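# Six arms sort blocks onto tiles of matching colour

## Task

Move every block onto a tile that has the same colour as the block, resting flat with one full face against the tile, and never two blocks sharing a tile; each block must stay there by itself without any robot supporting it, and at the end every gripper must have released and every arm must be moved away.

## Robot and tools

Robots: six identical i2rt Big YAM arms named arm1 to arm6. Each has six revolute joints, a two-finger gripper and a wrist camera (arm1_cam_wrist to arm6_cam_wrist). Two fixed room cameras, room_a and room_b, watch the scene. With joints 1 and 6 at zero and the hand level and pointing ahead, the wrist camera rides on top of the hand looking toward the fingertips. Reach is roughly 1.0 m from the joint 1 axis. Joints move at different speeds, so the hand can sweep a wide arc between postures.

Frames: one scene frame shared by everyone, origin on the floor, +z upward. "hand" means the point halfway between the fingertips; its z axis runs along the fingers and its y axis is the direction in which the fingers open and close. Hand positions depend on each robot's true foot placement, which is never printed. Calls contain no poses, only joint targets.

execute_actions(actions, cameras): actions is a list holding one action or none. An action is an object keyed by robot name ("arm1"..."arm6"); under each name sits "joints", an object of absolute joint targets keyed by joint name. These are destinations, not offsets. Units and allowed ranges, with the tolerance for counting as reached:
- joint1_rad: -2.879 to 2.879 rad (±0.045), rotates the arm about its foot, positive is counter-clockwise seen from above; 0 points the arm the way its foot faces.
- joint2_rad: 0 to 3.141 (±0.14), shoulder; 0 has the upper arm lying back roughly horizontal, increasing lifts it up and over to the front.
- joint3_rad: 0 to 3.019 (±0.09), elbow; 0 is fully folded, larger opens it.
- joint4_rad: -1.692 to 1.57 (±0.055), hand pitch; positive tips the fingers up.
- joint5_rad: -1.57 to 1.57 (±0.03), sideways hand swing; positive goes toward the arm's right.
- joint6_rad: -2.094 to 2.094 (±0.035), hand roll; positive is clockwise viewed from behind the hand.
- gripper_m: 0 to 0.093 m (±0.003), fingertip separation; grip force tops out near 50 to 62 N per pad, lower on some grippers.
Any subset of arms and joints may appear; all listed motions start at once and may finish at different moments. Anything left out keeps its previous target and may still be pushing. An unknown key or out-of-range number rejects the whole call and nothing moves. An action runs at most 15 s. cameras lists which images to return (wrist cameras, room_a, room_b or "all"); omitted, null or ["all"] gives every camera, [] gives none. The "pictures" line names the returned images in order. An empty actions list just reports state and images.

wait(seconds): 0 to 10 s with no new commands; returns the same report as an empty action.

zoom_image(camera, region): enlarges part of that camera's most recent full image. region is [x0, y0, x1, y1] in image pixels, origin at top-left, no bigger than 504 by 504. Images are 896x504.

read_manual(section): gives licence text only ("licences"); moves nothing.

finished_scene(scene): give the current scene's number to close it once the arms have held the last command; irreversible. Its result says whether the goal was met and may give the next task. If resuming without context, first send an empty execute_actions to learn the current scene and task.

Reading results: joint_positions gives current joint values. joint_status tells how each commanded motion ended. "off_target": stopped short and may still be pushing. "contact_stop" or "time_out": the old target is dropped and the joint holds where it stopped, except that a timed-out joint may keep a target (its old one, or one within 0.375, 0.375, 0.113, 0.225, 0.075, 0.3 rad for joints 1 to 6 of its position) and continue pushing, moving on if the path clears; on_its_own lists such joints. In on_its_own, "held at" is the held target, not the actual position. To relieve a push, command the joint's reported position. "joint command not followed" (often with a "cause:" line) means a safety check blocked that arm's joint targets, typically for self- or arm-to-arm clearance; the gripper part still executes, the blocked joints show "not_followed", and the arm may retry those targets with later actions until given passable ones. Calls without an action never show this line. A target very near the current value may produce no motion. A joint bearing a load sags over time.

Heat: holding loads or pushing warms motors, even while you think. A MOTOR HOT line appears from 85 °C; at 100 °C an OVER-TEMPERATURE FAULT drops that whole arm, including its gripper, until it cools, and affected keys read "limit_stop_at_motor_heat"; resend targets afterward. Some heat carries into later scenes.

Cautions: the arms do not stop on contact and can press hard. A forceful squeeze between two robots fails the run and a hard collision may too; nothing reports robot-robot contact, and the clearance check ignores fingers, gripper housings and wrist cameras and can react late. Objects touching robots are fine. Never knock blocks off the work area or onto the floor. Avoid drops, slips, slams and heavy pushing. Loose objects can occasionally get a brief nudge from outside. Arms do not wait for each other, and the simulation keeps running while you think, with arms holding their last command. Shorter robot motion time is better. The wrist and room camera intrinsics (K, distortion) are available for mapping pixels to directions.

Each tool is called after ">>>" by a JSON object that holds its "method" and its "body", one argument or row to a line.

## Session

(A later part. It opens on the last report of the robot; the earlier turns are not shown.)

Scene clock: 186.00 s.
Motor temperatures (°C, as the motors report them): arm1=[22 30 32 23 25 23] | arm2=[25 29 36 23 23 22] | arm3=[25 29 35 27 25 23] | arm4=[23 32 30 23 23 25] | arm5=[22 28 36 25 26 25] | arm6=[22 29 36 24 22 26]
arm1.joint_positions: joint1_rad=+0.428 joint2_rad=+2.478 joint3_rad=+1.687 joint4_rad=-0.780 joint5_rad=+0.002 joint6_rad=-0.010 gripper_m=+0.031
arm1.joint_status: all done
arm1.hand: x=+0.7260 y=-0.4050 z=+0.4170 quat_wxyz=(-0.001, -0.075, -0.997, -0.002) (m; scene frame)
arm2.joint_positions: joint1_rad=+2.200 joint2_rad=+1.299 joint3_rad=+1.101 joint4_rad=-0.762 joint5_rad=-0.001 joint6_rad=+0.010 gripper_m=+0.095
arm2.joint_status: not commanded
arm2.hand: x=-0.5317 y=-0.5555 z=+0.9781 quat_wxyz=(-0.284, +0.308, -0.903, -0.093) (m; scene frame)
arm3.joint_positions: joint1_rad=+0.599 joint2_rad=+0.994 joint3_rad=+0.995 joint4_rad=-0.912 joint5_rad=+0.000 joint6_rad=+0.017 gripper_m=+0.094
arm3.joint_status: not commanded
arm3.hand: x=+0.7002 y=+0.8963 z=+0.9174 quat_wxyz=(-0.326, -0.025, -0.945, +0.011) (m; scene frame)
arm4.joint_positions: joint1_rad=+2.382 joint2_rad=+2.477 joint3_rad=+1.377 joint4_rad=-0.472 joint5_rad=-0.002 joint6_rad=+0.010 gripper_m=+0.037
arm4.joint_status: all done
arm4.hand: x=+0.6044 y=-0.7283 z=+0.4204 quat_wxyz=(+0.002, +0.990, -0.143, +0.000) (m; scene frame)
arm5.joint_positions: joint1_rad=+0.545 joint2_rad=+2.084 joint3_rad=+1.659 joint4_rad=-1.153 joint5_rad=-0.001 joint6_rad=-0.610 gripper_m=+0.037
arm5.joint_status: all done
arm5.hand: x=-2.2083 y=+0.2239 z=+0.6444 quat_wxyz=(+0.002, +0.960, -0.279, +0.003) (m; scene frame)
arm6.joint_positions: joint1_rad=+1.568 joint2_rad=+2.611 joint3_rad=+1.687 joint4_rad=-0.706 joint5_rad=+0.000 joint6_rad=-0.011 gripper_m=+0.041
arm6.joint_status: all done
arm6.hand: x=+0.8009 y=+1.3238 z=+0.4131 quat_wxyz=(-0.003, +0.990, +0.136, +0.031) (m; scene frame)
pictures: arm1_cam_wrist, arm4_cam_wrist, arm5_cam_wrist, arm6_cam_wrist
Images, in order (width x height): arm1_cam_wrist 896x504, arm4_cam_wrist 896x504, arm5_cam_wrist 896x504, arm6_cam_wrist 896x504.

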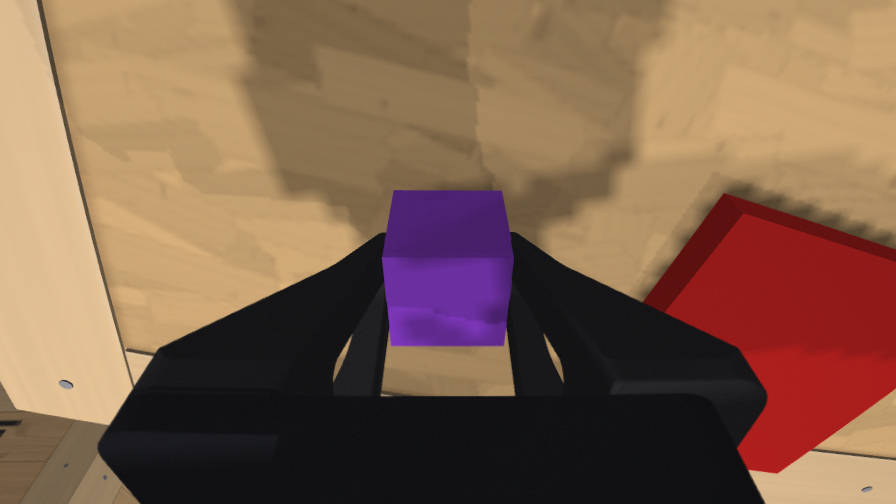

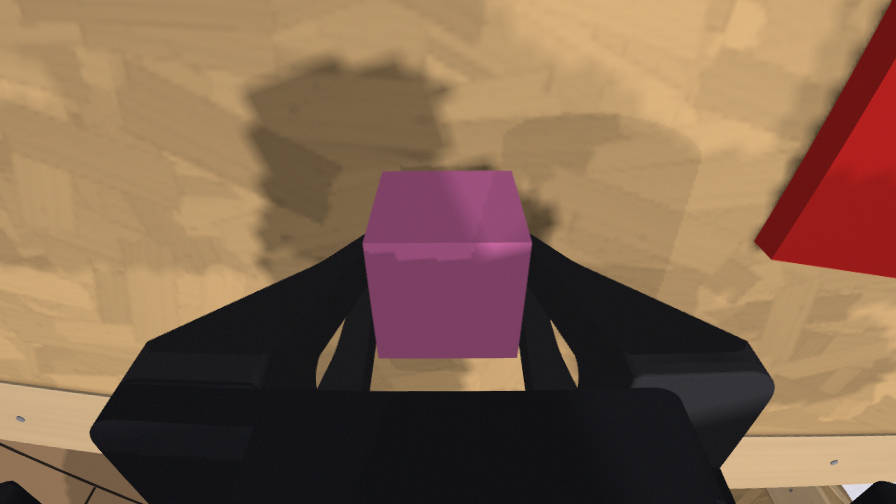

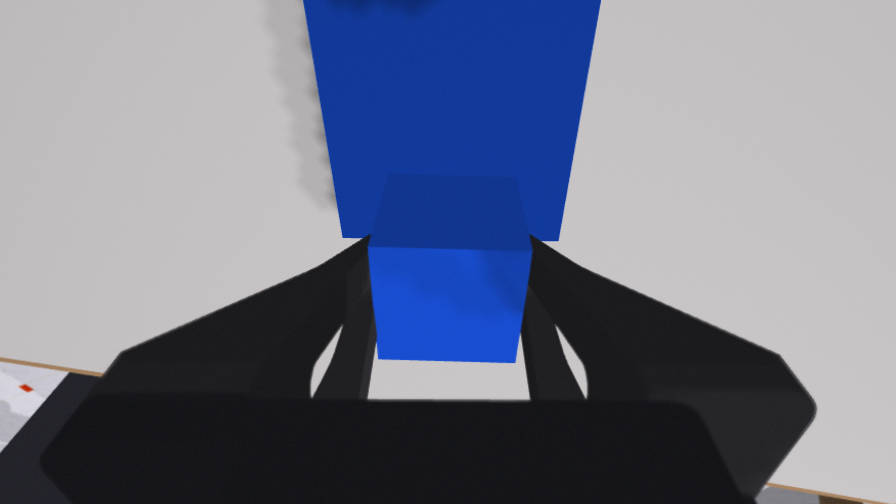

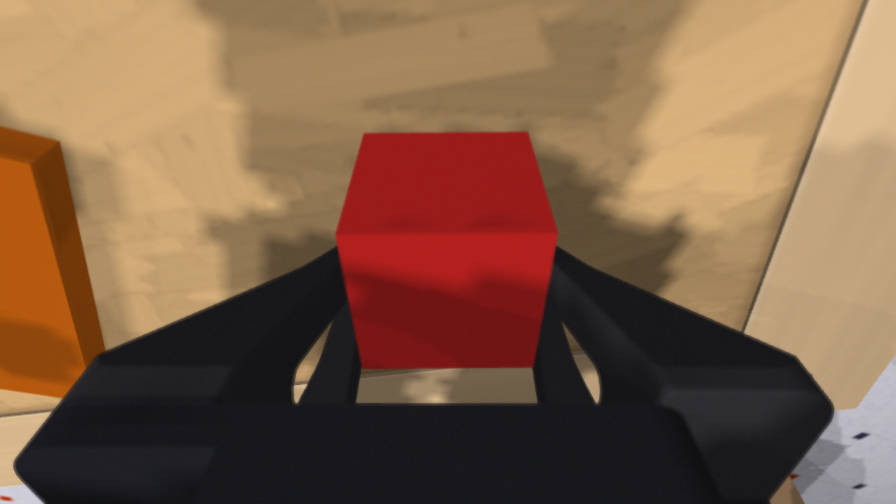

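>>> {"method": "execute_actions", "body": {
  "actions": [
    {"arm1":{"joints":{"gripper_m":0.093}},"arm4":{"joints":{"joint2_rad":2.505}},"arm5":{"joints":{"joint2_rad":2.135,"joint3_rad":1.612,"joint4_rad":-1.015}},"arm6":{"joints":{"gripper_m":0.093}}}
  ],
  "cameras": ["arm1_cam_wrist","arm4_cam_wrist","arm5_cam_wrist","arm6_cam_wrist"]
}}

Scene clock: 198.77 s.
Motor temperatures (°C, as the motors report them): arm1=[22 30 32 23 25 23] | arm2=[25 29 36 23 23 22] | arm3=[25 29 35 27 25 23] | arm4=[23 33 29 23 23 25] | arm5=[22 29 34 25 26 25] | arm6=[22 30 36 24 22 26]
arm1.joint_positions: joint1_rad=+0.428 joint2_rad=+2.478 joint3_rad=+1.687 joint4_rad=-0.780 joint5_rad=+0.002 joint6_rad=-0.009 gripper_m=+0.093
arm1.joint_status: all done
arm1.hand: x=+0.7260 y=-0.4050 z=+0.4170 quat_wxyz=(-0.001, -0.075, -0.997, -0.002) (m; scene frame)
arm2.joint_positions: joint1_rad=+2.200 joint2_rad=+1.299 joint3_rad=+1.101 joint4_rad=-0.762 joint5_rad=-0.001 joint6_rad=+0.010 gripper_m=+0.095
arm2.joint_status: not commanded
arm2.hand: x=-0.5317 y=-0.5555 z=+0.9781 quat_wxyz=(-0.284, +0.308, -0.903, -0.093) (m; scene frame)
arm3.joint_positions: joint1_rad=+0.599 joint2_rad=+0.994 joint3_rad=+0.995 joint4_rad=-0.912 joint5_rad=+0.000 joint6_rad=+0.017 gripper_m=+0.094
arm3.joint_status: not commanded
arm3.hand: x=+0.7002 y=+0.8963 z=+0.9174 quat_wxyz=(-0.326, -0.025, -0.945, +0.011) (m; scene frame)
arm4.joint_positions: joint1_rad=+2.382 joint2_rad=+2.488 joint3_rad=+1.377 joint4_rad=-0.472 joint5_rad=-0.002 joint6_rad=+0.010 gripper_m=+0.037
arm4.joint_status: all done
arm4.hand: x=+0.6087 y=-0.7295 z=+0.4148 quat_wxyz=(+0.003, +0.990, -0.143, +0.006) (m; scene frame)
arm5.joint_positions: joint1_rad=+0.545 joint2_rad=+2.130 joint3_rad=+1.610 joint4_rad=-1.025 joint5_rad=-0.001 joint6_rad=-0.610 gripper_m=+0.037
arm5.joint_status: all done
arm5.hand: x=-2.2100 y=+0.2285 z=+0.6004 quat_wxyz=(-0.011, +0.960, -0.279, -0.007) (m; scene frame)
arm6.joint_positions: joint1_rad=+1.568 joint2_rad=+2.611 joint3_rad=+1.687 joint4_rad=-0.706 joint5_rad=+0.000 joint6_rad=-0.011 gripper_m=+0.093
arm6.joint_status: all done
arm6.hand: x=+0.8009 y=+1.3238 z=+0.4131 quat_wxyz=(-0.003, +0.990, +0.136, +0.031) (m; scene frame)
pictures: arm1_cam_wrist, arm4_cam_wrist, arm5_cam_wrist, arm6_cam_wrist
Images, in order (width x height): arm1_cam_wrist 896x504, arm4_cam_wrist 896x504, arm5_cam_wrist 896x504, arm6_cam_wrist 896x504.

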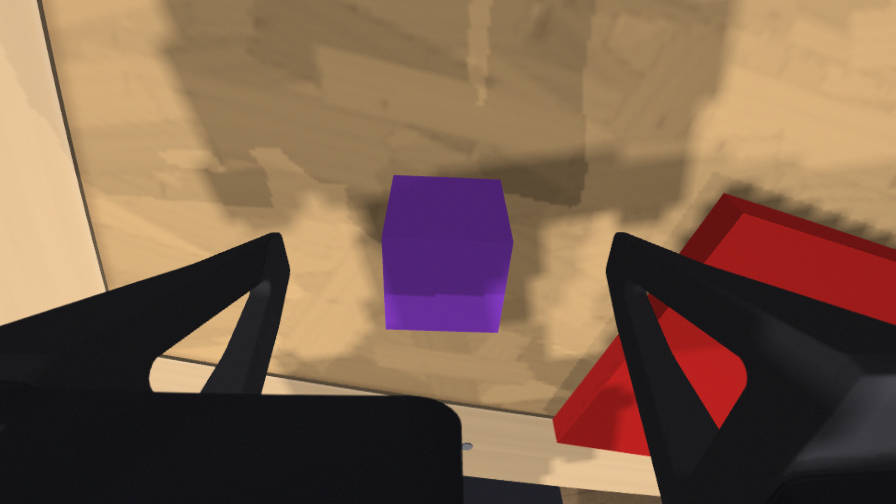

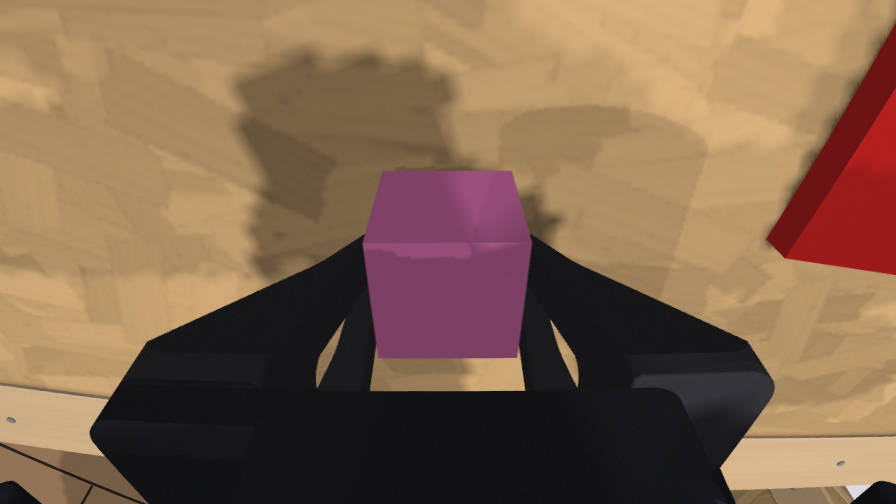

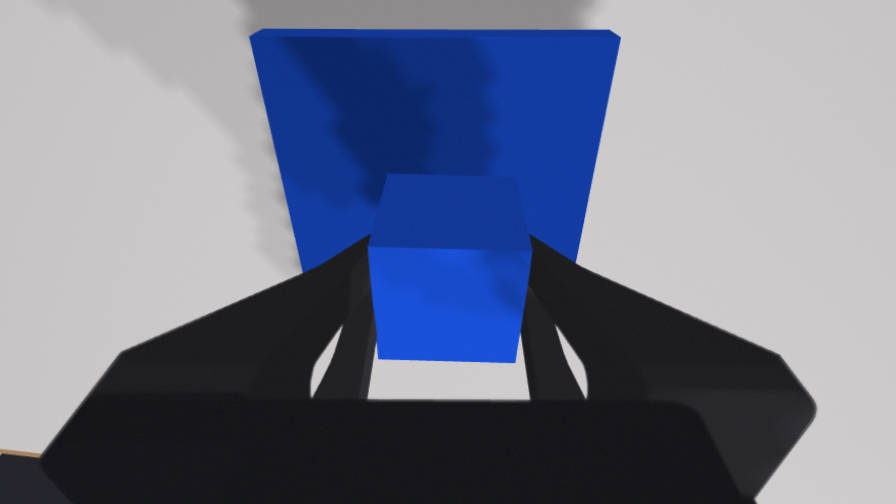

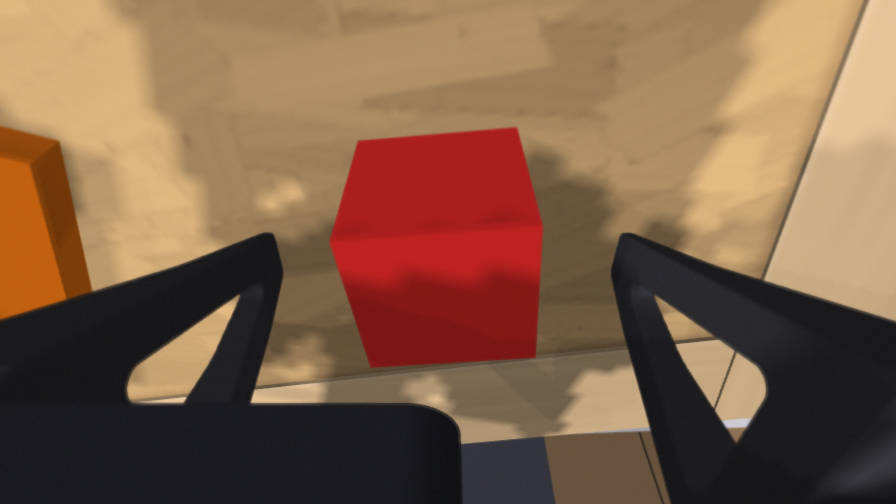

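>>> {"method": "execute_actions", "body": {
  "actions": [
    {"arm1":{"joints":{"joint2_rad":2.25}},"arm4":{"joints":{"gripper_m":0.093}},"arm5":{"joints":{"joint2_rad":2.18}},"arm6":{"joints":{"joint2_rad":2.35}}}
  ],
  "cameras": ["arm4_cam_wrist","arm5_cam_wrist"]
}}

Scene clock: 207.93 s.
Motor temperatures (°C, as the motors report them): arm1=[22 30 32 23 25 23] | arm2=[25 29 36 23 23 22] | arm3=[25 29 36 27 25 23] | arm4=[23 33 29 23 23 25] | arm5=[22 29 33 25 26 25] | arm6=[22 30 35 24 22 26]
arm1.joint_positions: joint1_rad=+0.428 joint2_rad=+2.233 joint3_rad=+1.688 joint4_rad=-0.780 joint5_rad=+0.002 joint6_rad=-0.009 gripper_m=+0.093
arm1.joint_status: all done
arm1.hand: x=+0.7890 y=-0.4160 z=+0.5755 quat_wxyz=(-0.124, -0.075, -0.989, +0.009) (m; scene frame)
arm2.joint_positions: joint1_rad=+2.200 joint2_rad=+1.299 joint3_rad=+1.101 joint4_rad=-0.762 joint5_rad=-0.001 joint6_rad=+0.010 gripper_m=+0.095
arm2.joint_status: not commanded
arm2.hand: x=-0.5317 y=-0.5555 z=+0.9781 quat_wxyz=(-0.284, +0.308, -0.903, -0.093) (m; scene frame)
arm3.joint_positions: joint1_rad=+0.599 joint2_rad=+0.994 joint3_rad=+0.995 joint4_rad=-0.912 joint5_rad=+0.000 joint6_rad=+0.017 gripper_m=+0.094
arm3.joint_status: not commanded
arm3.hand: x=+0.7002 y=+0.8963 z=+0.9174 quat_wxyz=(-0.326, -0.025, -0.945, +0.011) (m; scene frame)
arm4.joint_positions: joint1_rad=+2.382 joint2_rad=+2.488 joint3_rad=+1.377 joint4_rad=-0.472 joint5_rad=-0.002 joint6_rad=+0.010 gripper_m=+0.093
arm4.joint_status: all done
arm4.hand: x=+0.6087 y=-0.7295 z=+0.4148 quat_wxyz=(+0.003, +0.990, -0.143, +0.006) (m; scene frame)
arm5.joint_positions: joint1_rad=+0.545 joint2_rad=+2.157 joint3_rad=+1.610 joint4_rad=-1.020 joint5_rad=+0.001 joint6_rad=-0.610 gripper_m=+0.037
arm5.joint_status: all done
arm5.hand: x=-2.2085 y=+0.2258 z=+0.5843 quat_wxyz=(-0.003, +0.960, -0.279, +0.001) (m; scene frame)
arm6.joint_positions: joint1_rad=+1.568 joint2_rad=+2.349 joint3_rad=+1.692 joint4_rad=-0.706 joint5_rad=+0.000 joint6_rad=-0.011 gripper_m=+0.093
arm6.joint_status: all done
arm6.hand: x=+0.7125 y=+1.3004 z=+0.5782 quat_wxyz=(+0.014, +0.985, +0.135, -0.102) (m; scene frame)
pictures: arm4_cam_wrist, arm5_cam_wrist
Images, in order (width x height): arm4_cam_wrist 896x504, arm5_cam_wrist 896x504.

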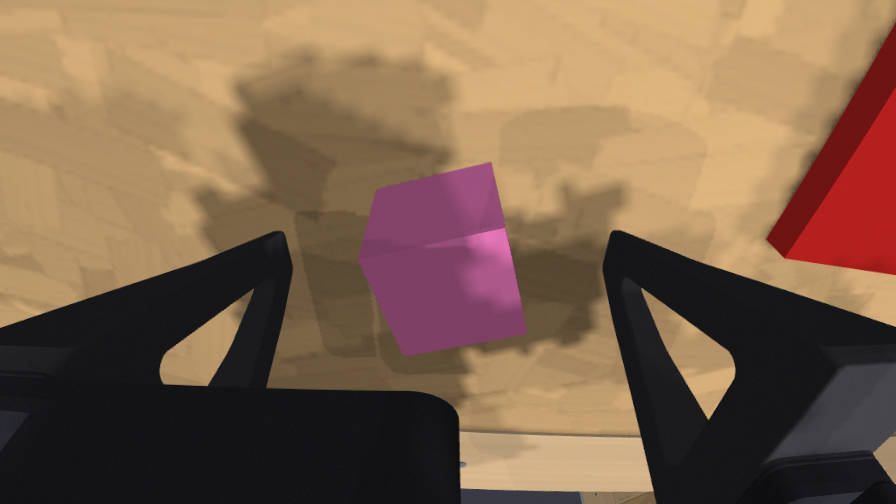

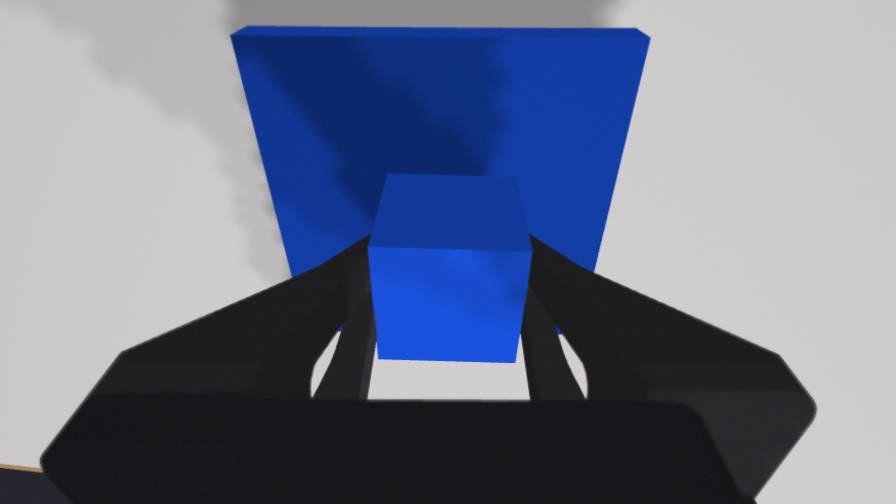

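>>> {"method": "execute_actions", "body": {
  "actions": [
    {"arm1":{"joints":{"joint1_rad":0.3,"joint2_rad":1.3,"joint3_rad":0.72,"joint4_rad":-0.97}},"arm4":{"joints":{"joint2_rad":1.7,"joint3_rad":0.87,"joint4_rad":-0.72}},"arm5":{"joints":{"gripper_m":0.093}},"arm6":{"joints":{"joint1_rad":0.5,"joint2_rad":1.7,"joint3_rad":1.3}},"arm3":{"joints":{"joint1_rad":1.33}}}
  ],
  "cameras": ["arm3_cam_wrist","arm5_cam_wrist","room_a"]
}}

Scene clock: 225.07 s.
Motor temperatures (°C, as the motors report them): arm1=[22 30 32 23 25 23] | arm2=[25 29 36 23 23 22] | arm3=[25 29 36 27 25 23] | arm4=[23 33 28 23 23 25] | arm5=[22 29 33 25 26 25] | arm6=[22 30 36 24 22 26]
arm1.joint_positions: joint1_rad=+0.298 joint2_rad=+1.313 joint3_rad=+0.711 joint4_rad=-0.966 joint5_rad=+0.001 joint6_rad=-0.009 gripper_m=+0.093
arm1.joint_status: all done
arm1.hand: x=+0.3962 y=-0.3932 z=+0.6751 quat_wxyz=(-0.002, -0.140, -0.990, -0.002) (m; scene frame)
arm2.joint_positions: joint1_rad=+2.200 joint2_rad=+1.299 joint3_rad=+1.101 joint4_rad=-0.762 joint5_rad=-0.001 joint6_rad=+0.010 gripper_m=+0.095
arm2.joint_status: not commanded
arm2.hand: x=-0.5317 y=-0.5555 z=+0.9781 quat_wxyz=(-0.284, +0.308, -0.903, -0.093) (m; scene frame)
arm3.joint_positions: joint1_rad=+1.329 joint2_rad=+0.995 joint3_rad=+0.995 joint4_rad=-0.912 joint5_rad=+0.000 joint6_rad=+0.016 gripper_m=+0.094
arm3.joint_status: all done
arm3.hand: x=+0.6089 y=+1.1703 z=+0.9123 quat_wxyz=(-0.303, +0.315, -0.894, -0.104) (m; scene frame)
arm4.joint_positions: joint1_rad=+2.382 joint2_rad=+1.686 joint3_rad=+0.877 joint4_rad=-0.715 joint5_rad=-0.002 joint6_rad=+0.010 gripper_m=+0.093
arm4.joint_status: all done
arm4.hand: x=+0.7268 y=-0.7624 z=+0.6726 quat_wxyz=(-0.001, +0.989, -0.143, -0.023) (m; scene frame)
arm5.joint_positions: joint1_rad=+0.545 joint2_rad=+2.159 joint3_rad=+1.610 joint4_rad=-1.020 joint5_rad=+0.001 joint6_rad=-0.610 gripper_m=+0.093
arm5.joint_status: all done
arm5.hand: x=-2.2084 y=+0.2256 z=+0.5834 quat_wxyz=(-0.002, +0.960, -0.279, +0.001) (m; scene frame)
arm6.joint_positions: joint1_rad=+0.496 joint2_rad=+1.698 joint3_rad=+1.307 joint4_rad=-0.706 joint5_rad=+0.001 joint6_rad=-0.009 gripper_m=+0.093
arm6.joint_status: all done
arm6.hand: x=+0.9624 y=+1.9162 z=+0.8328 quat_wxyz=(-0.094, +0.895, -0.379, -0.214) (m; scene frame)
pictures: arm3_cam_wrist, arm5_cam_wrist, room_a
Images, in order (width x height): arm3_cam_wrist 896x504, arm5_cam_wrist 896x504, room_a 896x504.

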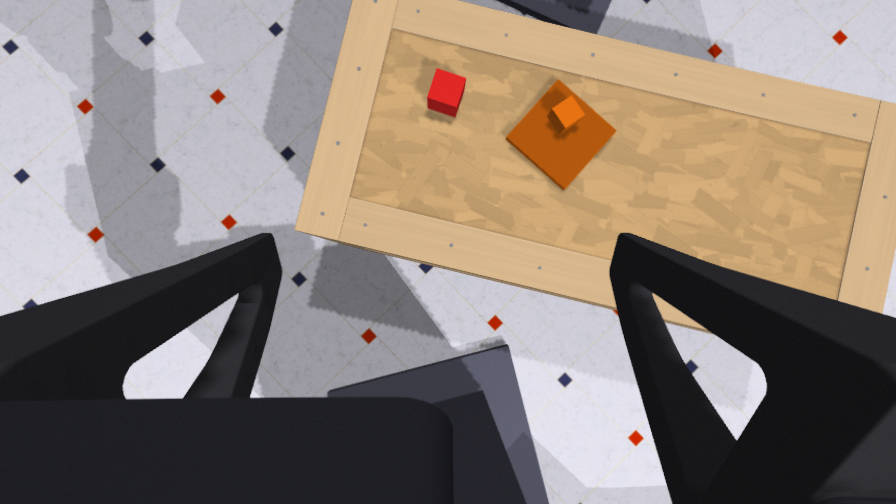

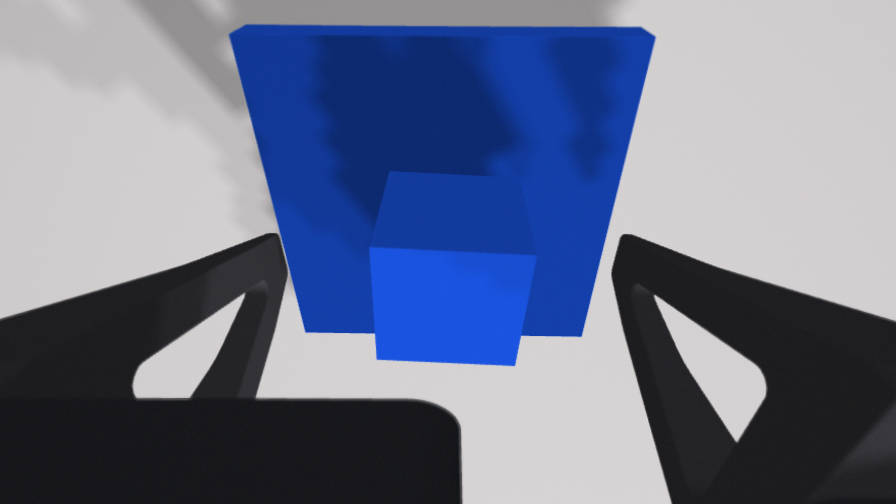

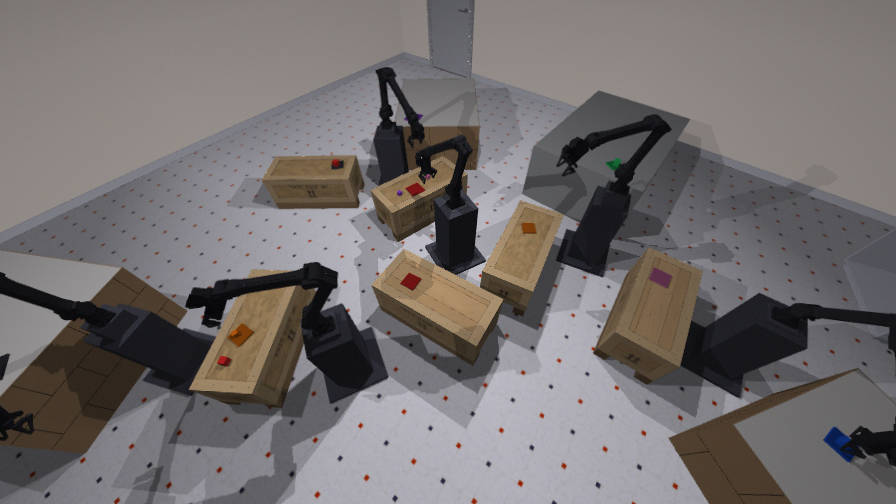

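>>> {"method": "execute_actions", "body": {
  "actions": [
    {"arm1":{"joints":{"joint1_rad":-0.106,"joint2_rad":1.78,"joint3_rad":1.05,"joint4_rad":-0.81,"joint6_rad":0.96}},"arm4":{"joints":{"joint1_rad":1.788,"joint2_rad":2.475,"joint3_rad":1.635,"joint4_rad":-0.705,"joint6_rad":0.86}},"arm5":{"joints":{"joint2_rad":1.6}},"arm3":{"joints":{"joint2_rad":2.325,"joint3_rad":1.70,"joint4_rad":-0.905,"joint6_rad":0.27}}}
  ],
  "cameras": ["arm1_cam_wrist","arm3_cam_wrist","arm4_cam_wrist"]
}}

Scene clock: 239.27 s.
Motor temperatures (°C, as the motors report them): arm1=[22 28 32 23 25 23] | arm2=[25 29 37 23 23 22] | arm3=[25 29 36 27 25 23] | arm4=[23 33 28 23 23 25] | arm5=[22 29 33 25 26 25] | arm6=[22 29 36 24 22 26]
arm1.joint_positions: joint1_rad=-0.114 joint2_rad=+1.785 joint3_rad=+1.032 joint4_rad=-0.809 joint5_rad=+0.001 joint6_rad=+0.949 gripper_m=+0.093
arm1.joint_status: all done
arm1.hand: x=+0.4459 y=-0.5950 z=+0.6013 quat_wxyz=(-0.003, -0.735, -0.679, -0.003) (m; scene frame)
arm2.joint_positions: joint1_rad=+2.200 joint2_rad=+1.299 joint3_rad=+1.101 joint4_rad=-0.762 joint5_rad=-0.001 joint6_rad=+0.010 gripper_m=+0.095
arm2.joint_status: not commanded
arm2.hand: x=-0.5317 y=-0.5555 z=+0.9781 quat_wxyz=(-0.284, +0.308, -0.903, -0.093) (m; scene frame)
arm3.joint_positions: joint1_rad=+1.329 joint2_rad=+2.330 joint3_rad=+1.665 joint4_rad=-0.907 joint5_rad=+0.000 joint6_rad=+0.253 gripper_m=+0.094
arm3.joint_status: all done
arm3.hand: x=+0.7861 y=+1.3083 z=+0.4975 quat_wxyz=(+0.000, +0.216, -0.976, +0.008) (m; scene frame)
arm4.joint_positions: joint1_rad=+1.785 joint2_rad=+2.478 joint3_rad=+1.603 joint4_rad=-0.703 joint5_rad=+0.000 joint6_rad=+0.846 gripper_m=+0.093
arm4.joint_status: all done
arm4.hand: x=+0.7310 y=-0.4105 z=+0.4662 quat_wxyz=(+0.001, +0.652, -0.758, +0.005) (m; scene frame)
arm5.joint_positions: joint1_rad=+0.545 joint2_rad=+1.600 joint3_rad=+1.599 joint4_rad=-1.020 joint5_rad=+0.001 joint6_rad=-0.610 gripper_m=+0.093
arm5.joint_status: all done
arm5.hand: x=-2.2083 y=+0.2218 z=+0.9177 quat_wxyz=(-0.213, +0.925, -0.268, -0.168) (m; scene frame)
arm6.joint_positions: joint1_rad=+0.496 joint2_rad=+1.698 joint3_rad=+1.307 joint4_rad=-0.706 joint5_rad=+0.001 joint6_rad=-0.009 gripper_m=+0.093
arm6.joint_status: not commanded
arm6.hand: x=+0.9624 y=+1.9162 z=+0.8328 quat_wxyz=(-0.094, +0.895, -0.379, -0.214) (m; scene frame)
pictures: arm1_cam_wrist, arm3_cam_wrist, arm4_cam_wrist
Images, in order (width x height): arm1_cam_wrist 896x504, arm3_cam_wrist 896x504, arm4_cam_wrist 896x504.

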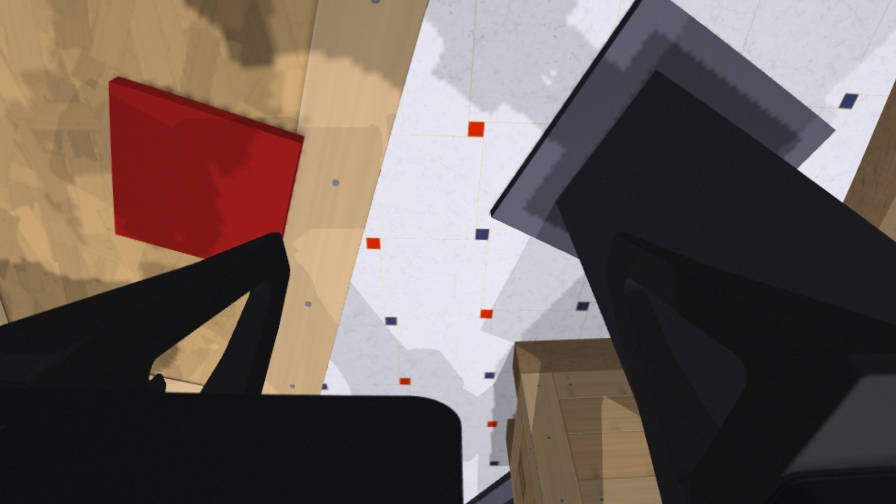

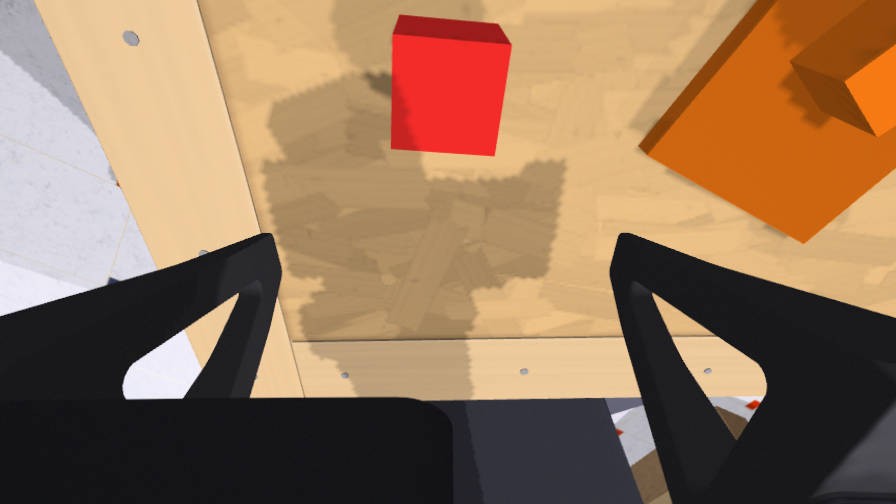

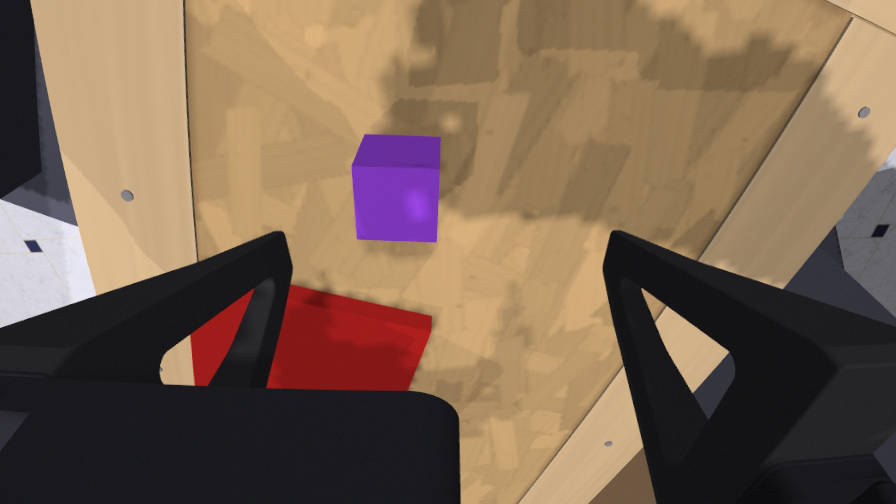

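>>> {"method": "execute_actions", "body": {
  "actions": [
    {"arm1":{"joints":{"joint1_rad":-0.078,"joint2_rad":2.428,"joint3_rad":1.825,"joint4_rad":-0.93,"joint6_rad":0.98}},"arm4":{"joints":{"joint1_rad":1.82,"joint2_rad":2.612,"joint3_rad":1.70,"joint4_rad":-0.63,"joint6_rad":0.88}},"arm3":{"joints":{"joint1_rad":1.318,"joint2_rad":2.528,"joint3_rad":1.795,"joint4_rad":-0.80,"joint6_rad":0.345}}}
  ],
  "cameras": ["arm1_cam_wrist","arm3_cam_wrist","arm4_cam_wrist"]
}}

Scene clock: 260.03 s.
Motor temperatures (°C, as the motors report them): arm1=[22 28 32 23 25 23] | arm2=[25 29 37 24 23 22] | arm3=[25 31 36 27 25 23] | arm4=[23 34 29 23 23 25] | arm5=[22 28 34 25 26 25] | arm6=[22 29 36 24 22 26]
arm1.joint_positions: joint1_rad=-0.081 joint2_rad=+2.431 joint3_rad=+1.794 joint4_rad=-0.923 joint5_rad=+0.001 joint6_rad=+0.969 gripper_m=+0.093
arm1.joint_status: all done
arm1.hand: x=+0.6231 y=-0.7156 z=+0.4753 quat_wxyz=(-0.004, -0.730, -0.683, -0.003) (m; scene frame)
arm2.joint_positions: joint1_rad=+2.200 joint2_rad=+1.299 joint3_rad=+1.101 joint4_rad=-0.762 joint5_rad=-0.001 joint6_rad=+0.010 gripper_m=+0.095
arm2.joint_status: not commanded
arm2.hand: x=-0.5317 y=-0.5555 z=+0.9781 quat_wxyz=(-0.284, +0.308, -0.903, -0.093) (m; scene frame)
arm3.joint_positions: joint1_rad=+1.325 joint2_rad=+2.541 joint3_rad=+1.772 joint4_rad=-0.809 joint5_rad=+0.000 joint6_rad=+0.328 gripper_m=+0.094
arm3.joint_status: all done
arm3.hand: x=+0.7980 y=+1.3133 z=+0.3974 quat_wxyz=(+0.003, +0.177, -0.984, +0.010) (m; scene frame)
arm4.joint_positions: joint1_rad=+1.812 joint2_rad=+2.610 joint3_rad=+1.687 joint4_rad=-0.634 joint5_rad=+0.000 joint6_rad=+0.866 gripper_m=+0.093
arm4.joint_status: all done
arm4.hand: x=+0.7110 y=-0.4127 z=+0.4083 quat_wxyz=(+0.001, +0.655, -0.756, -0.006) (m; scene frame)
arm5.joint_positions: joint1_rad=+0.545 joint2_rad=+1.600 joint3_rad=+1.599 joint4_rad=-1.020 joint5_rad=+0.001 joint6_rad=-0.610 gripper_m=+0.093
arm5.joint_status: not commanded
arm5.hand: x=-2.2083 y=+0.2218 z=+0.9177 quat_wxyz=(-0.213, +0.925, -0.268, -0.168) (m; scene frame)
arm6.joint_positions: joint1_rad=+0.496 joint2_rad=+1.698 joint3_rad=+1.307 joint4_rad=-0.706 joint5_rad=+0.001 joint6_rad=-0.009 gripper_m=+0.093
arm6.joint_status: not commanded
arm6.hand: x=+0.9624 y=+1.9162 z=+0.8328 quat_wxyz=(-0.094, +0.895, -0.379, -0.214) (m; scene frame)
pictures: arm1_cam_wrist, arm3_cam_wrist, arm4_cam_wrist
Images, in order (width x height): arm1_cam_wrist 896x504, arm3_cam_wrist 896x504, arm4_cam_wrist 896x504.

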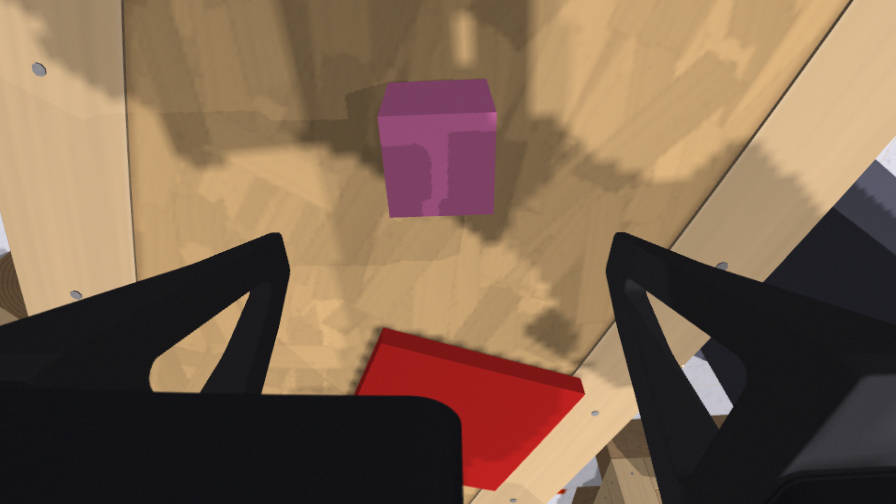

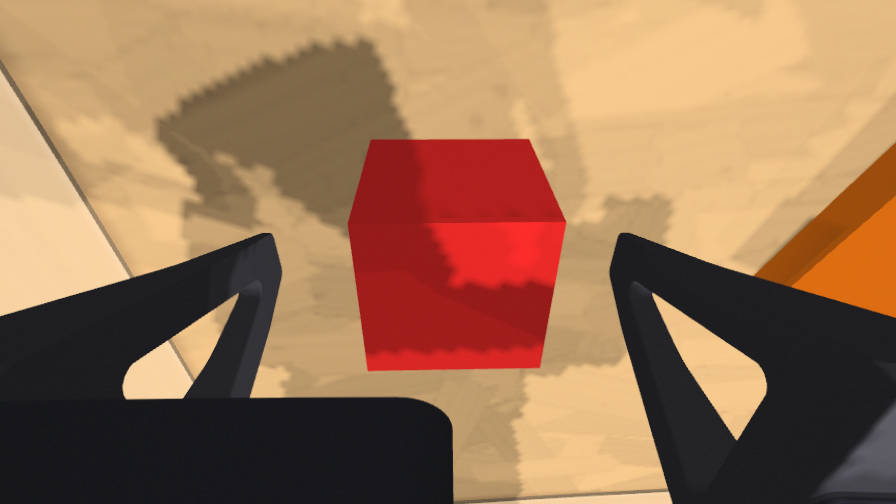

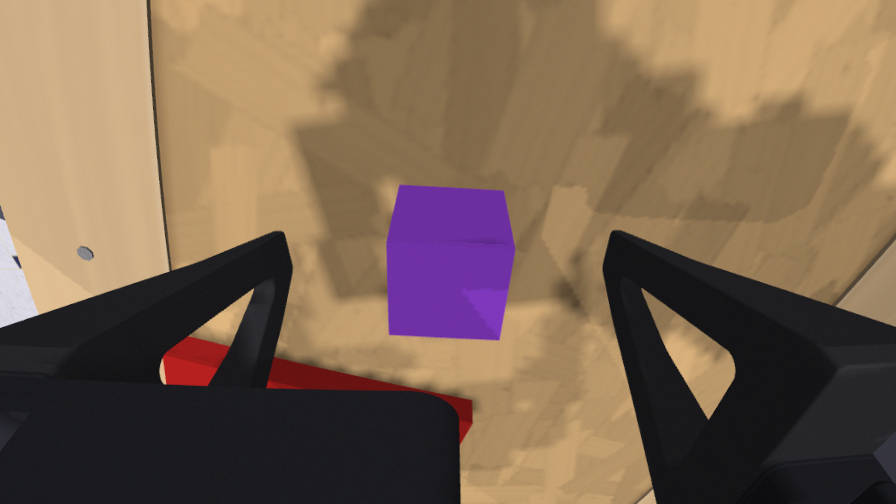

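>>> {"method": "execute_actions", "body": {
  "actions": [
    {"arm1":{"joints":{"joint1_rad":-0.095,"joint2_rad":2.555,"joint3_rad":1.88,"joint4_rad":-0.87}},"arm4":{"joints":{"gripper_m":0}},"arm3":{"joints":{"gripper_m":0}}}
  ],
  "cameras": ["arm1_cam_wrist"]
}}

Scene clock: 268.23 s.
Motor temperatures (°C, as the motors report them): arm1=[22 29 33 23 25 23] | arm2=[25 29 37 24 23 22] | arm3=[25 31 35 27 25 23] | arm4=[23 35 29 23 23 25] | arm5=[22 28 35 25 26 25] | arm6=[22 29 36 24 22 26]
arm1.joint_positions: joint1_rad=-0.087 joint2_rad=+2.554 joint3_rad=+1.859 joint4_rad=-0.875 joint5_rad=+0.001 joint6_rad=+0.970 gripper_m=+0.093
arm1.joint_status: all done
arm1.hand: x=+0.6251 y=-0.7216 z=+0.4161 quat_wxyz=(+0.000, -0.732, -0.681, -0.002) (m; scene frame)
arm2.joint_positions: joint1_rad=+2.200 joint2_rad=+1.299 joint3_rad=+1.101 joint4_rad=-0.762 joint5_rad=-0.001 joint6_rad=+0.010 gripper_m=+0.095
arm2.joint_status: not commanded
arm2.hand: x=-0.5317 y=-0.5555 z=+0.9781 quat_wxyz=(-0.284, +0.308, -0.903, -0.093) (m; scene frame)
arm3.joint_positions: joint1_rad=+1.325 joint2_rad=+2.541 joint3_rad=+1.772 joint4_rad=-0.809 joint5_rad=+0.000 joint6_rad=+0.329 gripper_m=+0.041
arm3.joint_status: gripper_m off_target (ended at +0.041, target +0.000)
arm3.hand: x=+0.7980 y=+1.3133 z=+0.3974 quat_wxyz=(+0.003, +0.177, -0.984, +0.010) (m; scene frame)
arm4.joint_positions: joint1_rad=+1.812 joint2_rad=+2.610 joint3_rad=+1.687 joint4_rad=-0.634 joint5_rad=+0.000 joint6_rad=+0.867 gripper_m=+0.031
arm4.joint_status: gripper_m off_target (ended at +0.031, target +0.000)
arm4.hand: x=+0.7110 y=-0.4127 z=+0.4083 quat_wxyz=(+0.001, +0.655, -0.756, -0.006) (m; scene frame)
arm5.joint_positions: joint1_rad=+0.545 joint2_rad=+1.600 joint3_rad=+1.599 joint4_rad=-1.020 joint5_rad=+0.001 joint6_rad=-0.610 gripper_m=+0.093
arm5.joint_status: not commanded
arm5.hand: x=-2.2083 y=+0.2218 z=+0.9177 quat_wxyz=(-0.213, +0.925, -0.268, -0.168) (m; scene frame)
arm6.joint_positions: joint1_rad=+0.496 joint2_rad=+1.698 joint3_rad=+1.307 joint4_rad=-0.706 joint5_rad=+0.001 joint6_rad=-0.009 gripper_m=+0.093
arm6.joint_status: not commanded
arm6.hand: x=+0.9624 y=+1.9162 z=+0.8328 quat_wxyz=(-0.094, +0.895, -0.379, -0.214) (m; scene frame)
pictures: arm1_cam_wrist
Images, in order (width x height): arm1_cam_wrist 896x504.

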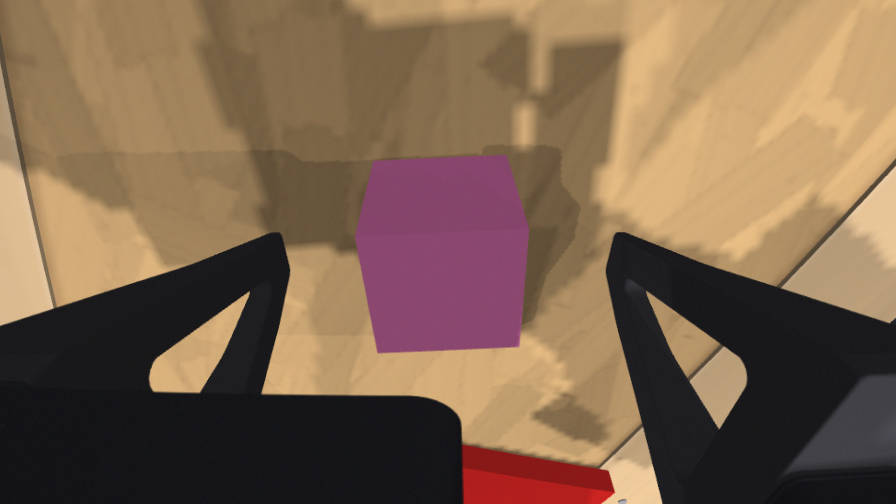

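>>> {"method": "execute_actions", "body": {
  "actions": [
    {"arm1":{"joints":{"gripper_m":0}},"arm4":{"joints":{"joint2_rad":2.4}},"arm3":{"joints":{"joint2_rad":2.3}}}
  ],
  "cameras": []
}}

Scene clock: 272.83 s.
Motor temperatures (°C, as the motors report them): arm1=[22 29 33 23 25 23] | arm2=[25 29 37 24 23 22] | arm3=[25 32 35 27 25 23] | arm4=[23 35 29 23 23 25] | arm5=[22 28 35 25 26 25] | arm6=[22 29 36 24 22 26]
arm1.joint_positions: joint1_rad=-0.087 joint2_rad=+2.554 joint3_rad=+1.859 joint4_rad=-0.875 joint5_rad=+0.001 joint6_rad=+0.970 gripper_m=+0.037
arm1.joint_status: gripper_m off_target (ended at +0.037, target +0.000)
arm1.hand: x=+0.6252 y=-0.7216 z=+0.4161 quat_wxyz=(+0.001, -0.733, -0.681, -0.002) (m; scene frame)
arm2.joint_positions: joint1_rad=+2.200 joint2_rad=+1.299 joint3_rad=+1.101 joint4_rad=-0.762 joint5_rad=-0.001 joint6_rad=+0.010 gripper_m=+0.095
arm2.joint_status: not commanded
arm2.hand: x=-0.5317 y=-0.5555 z=+0.9781 quat_wxyz=(-0.284, +0.308, -0.903, -0.093) (m; scene frame)
arm3.joint_positions: joint1_rad=+1.325 joint2_rad=+2.307 joint3_rad=+1.772 joint4_rad=-0.809 joint5_rad=+0.000 joint6_rad=+0.329 gripper_m=+0.041
arm3.joint_status: all done
arm3.hand: x=+0.8477 y=+1.3568 z=+0.5513 quat_wxyz=(-0.100, +0.177, -0.978, -0.047) (m; scene frame)
arm4.joint_positions: joint1_rad=+1.812 joint2_rad=+2.391 joint3_rad=+1.690 joint4_rad=-0.634 joint5_rad=+0.000 joint6_rad=+0.867 gripper_m=+0.031
arm4.joint_status: all done
arm4.hand: x=+0.6593 y=-0.3539 z=+0.5484 quat_wxyz=(+0.002, +0.650, -0.751, -0.117) (m; scene frame)
arm5.joint_positions: joint1_rad=+0.545 joint2_rad=+1.600 joint3_rad=+1.599 joint4_rad=-1.020 joint5_rad=+0.001 joint6_rad=-0.610 gripper_m=+0.093
arm5.joint_status: not commanded
arm5.hand: x=-2.2083 y=+0.2218 z=+0.9177 quat_wxyz=(-0.213, +0.925, -0.268, -0.168) (m; scene frame)
arm6.joint_positions: joint1_rad=+0.496 joint2_rad=+1.698 joint3_rad=+1.307 joint4_rad=-0.706 joint5_rad=+0.001 joint6_rad=-0.009 gripper_m=+0.093
arm6.joint_status: not commanded
arm6.hand: x=+0.9624 y=+1.9162 z=+0.8328 quat_wxyz=(-0.094, +0.895, -0.379, -0.214) (m; scene frame)
pictures: none
No camera images: the call's "cameras" was empty. Leave "cameras" out to get every camera's image.

>>> {"method": "execute_actions", "body": {
  "actions": [
    {"arm1":{"joints":{"joint2_rad":2.3}},"arm2":{"joints":{"joint1_rad":1.4}},"arm4":{"joints":{"joint1_rad":-1.97,"joint2_rad":1.75,"joint3_rad":1.08,"joint4_rad":-0.71,"joint6_rad":0}},"arm3":{"joints":{"joint1_rad":-1.214,"joint2_rad":2.2,"joint3_rad":1.62,"joint4_rad":-0.96,"joint6_rad":-0.285}}}
  ],
  "cameras": ["arm3_cam_wrist","arm4_cam_wrist"]
}}

Scene clock: 293.23 s.
Motor temperatures (°C, as the motors report them): arm1=[22 30 33 23 25 23] | arm2=[25 29 37 24 23 22] | arm3=[25 32 35 27 25 23] | arm4=[23 35 29 23 23 25] | arm5=[22 28 35 25 26 25] | arm6=[22 29 36 24 22 26]
arm1.joint_positions: joint1_rad=-0.087 joint2_rad=+2.291 joint3_rad=+1.868 joint4_rad=-0.875 joint5_rad=+0.001 joint6_rad=+0.970 gripper_m=+0.037
arm1.joint_status: all done
arm1.hand: x=+0.6786 y=-0.7656 z=+0.5993 quat_wxyz=(-0.134, -0.726, -0.674, -0.022) (m; scene frame)
arm2.joint_positions: joint1_rad=+1.401 joint2_rad=+1.299 joint3_rad=+1.101 joint4_rad=-0.762 joint5_rad=+0.001 joint6_rad=+0.010 gripper_m=+0.095
arm2.joint_status: all done
arm2.hand: x=-0.4302 y=-0.9320 z=+0.9836 quat_wxyz=(-0.303, -0.068, -0.950, +0.025) (m; scene frame)
arm3.joint_positions: joint1_rad=-1.215 joint2_rad=+2.204 joint3_rad=+1.629 joint4_rad=-0.947 joint5_rad=+0.001 joint6_rad=-0.268 gripper_m=+0.041
arm3.joint_status: all done
arm3.hand: x=+0.1187 y=+0.3006 z=+0.5752 quat_wxyz=(-0.018, -0.713, -0.701, +0.025) (m; scene frame)
arm4.joint_positions: joint1_rad=-1.974 joint2_rad=+1.745 joint3_rad=+1.087 joint4_rad=-0.701 joint5_rad=+0.000 joint6_rad=+0.013 gripper_m=+0.031
arm4.joint_status: all done
arm4.hand: x=+1.1587 y=-1.3806 z=+0.7155 quat_wxyz=(-0.079, -0.679, -0.726, +0.072) (m; scene frame)
arm5.joint_positions: joint1_rad=+0.545 joint2_rad=+1.600 joint3_rad=+1.599 joint4_rad=-1.020 joint5_rad=+0.001 joint6_rad=-0.610 gripper_m=+0.093
arm5.joint_status: not commanded
arm5.hand: x=-2.2083 y=+0.2218 z=+0.9177 quat_wxyz=(-0.213, +0.925, -0.268, -0.168) (m; scene frame)
arm6.joint_positions: joint1_rad=+0.496 joint2_rad=+1.698 joint3_rad=+1.307 joint4_rad=-0.706 joint5_rad=+0.001 joint6_rad=-0.009 gripper_m=+0.093
arm6.joint_status: not commanded
arm6.hand: x=+0.9624 y=+1.9162 z=+0.8328 quat_wxyz=(-0.094, +0.895, -0.379, -0.214) (m; scene frame)
pictures: arm3_cam_wrist, arm4_cam_wrist
Images, in order (width x height): arm3_cam_wrist 896x504, arm4_cam_wrist 896x504.

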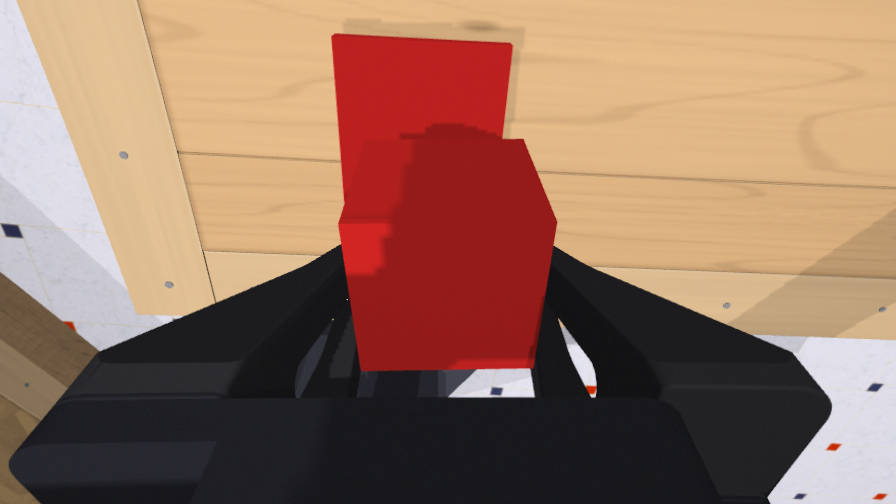

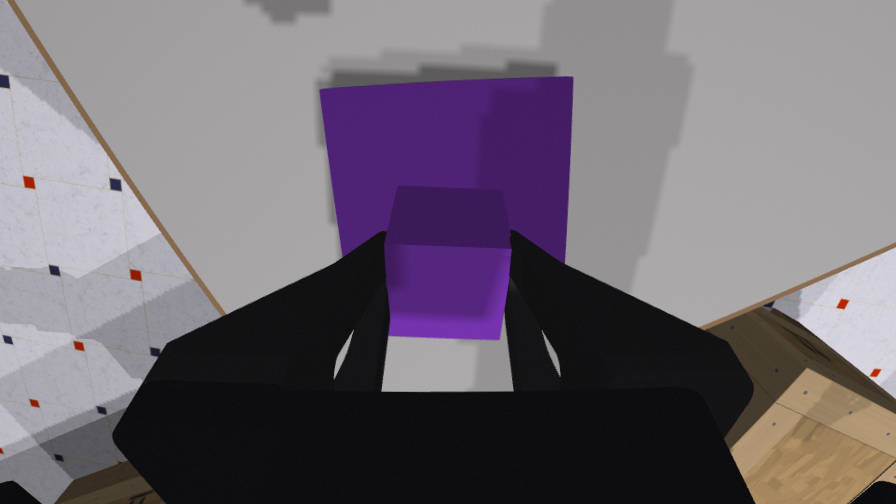

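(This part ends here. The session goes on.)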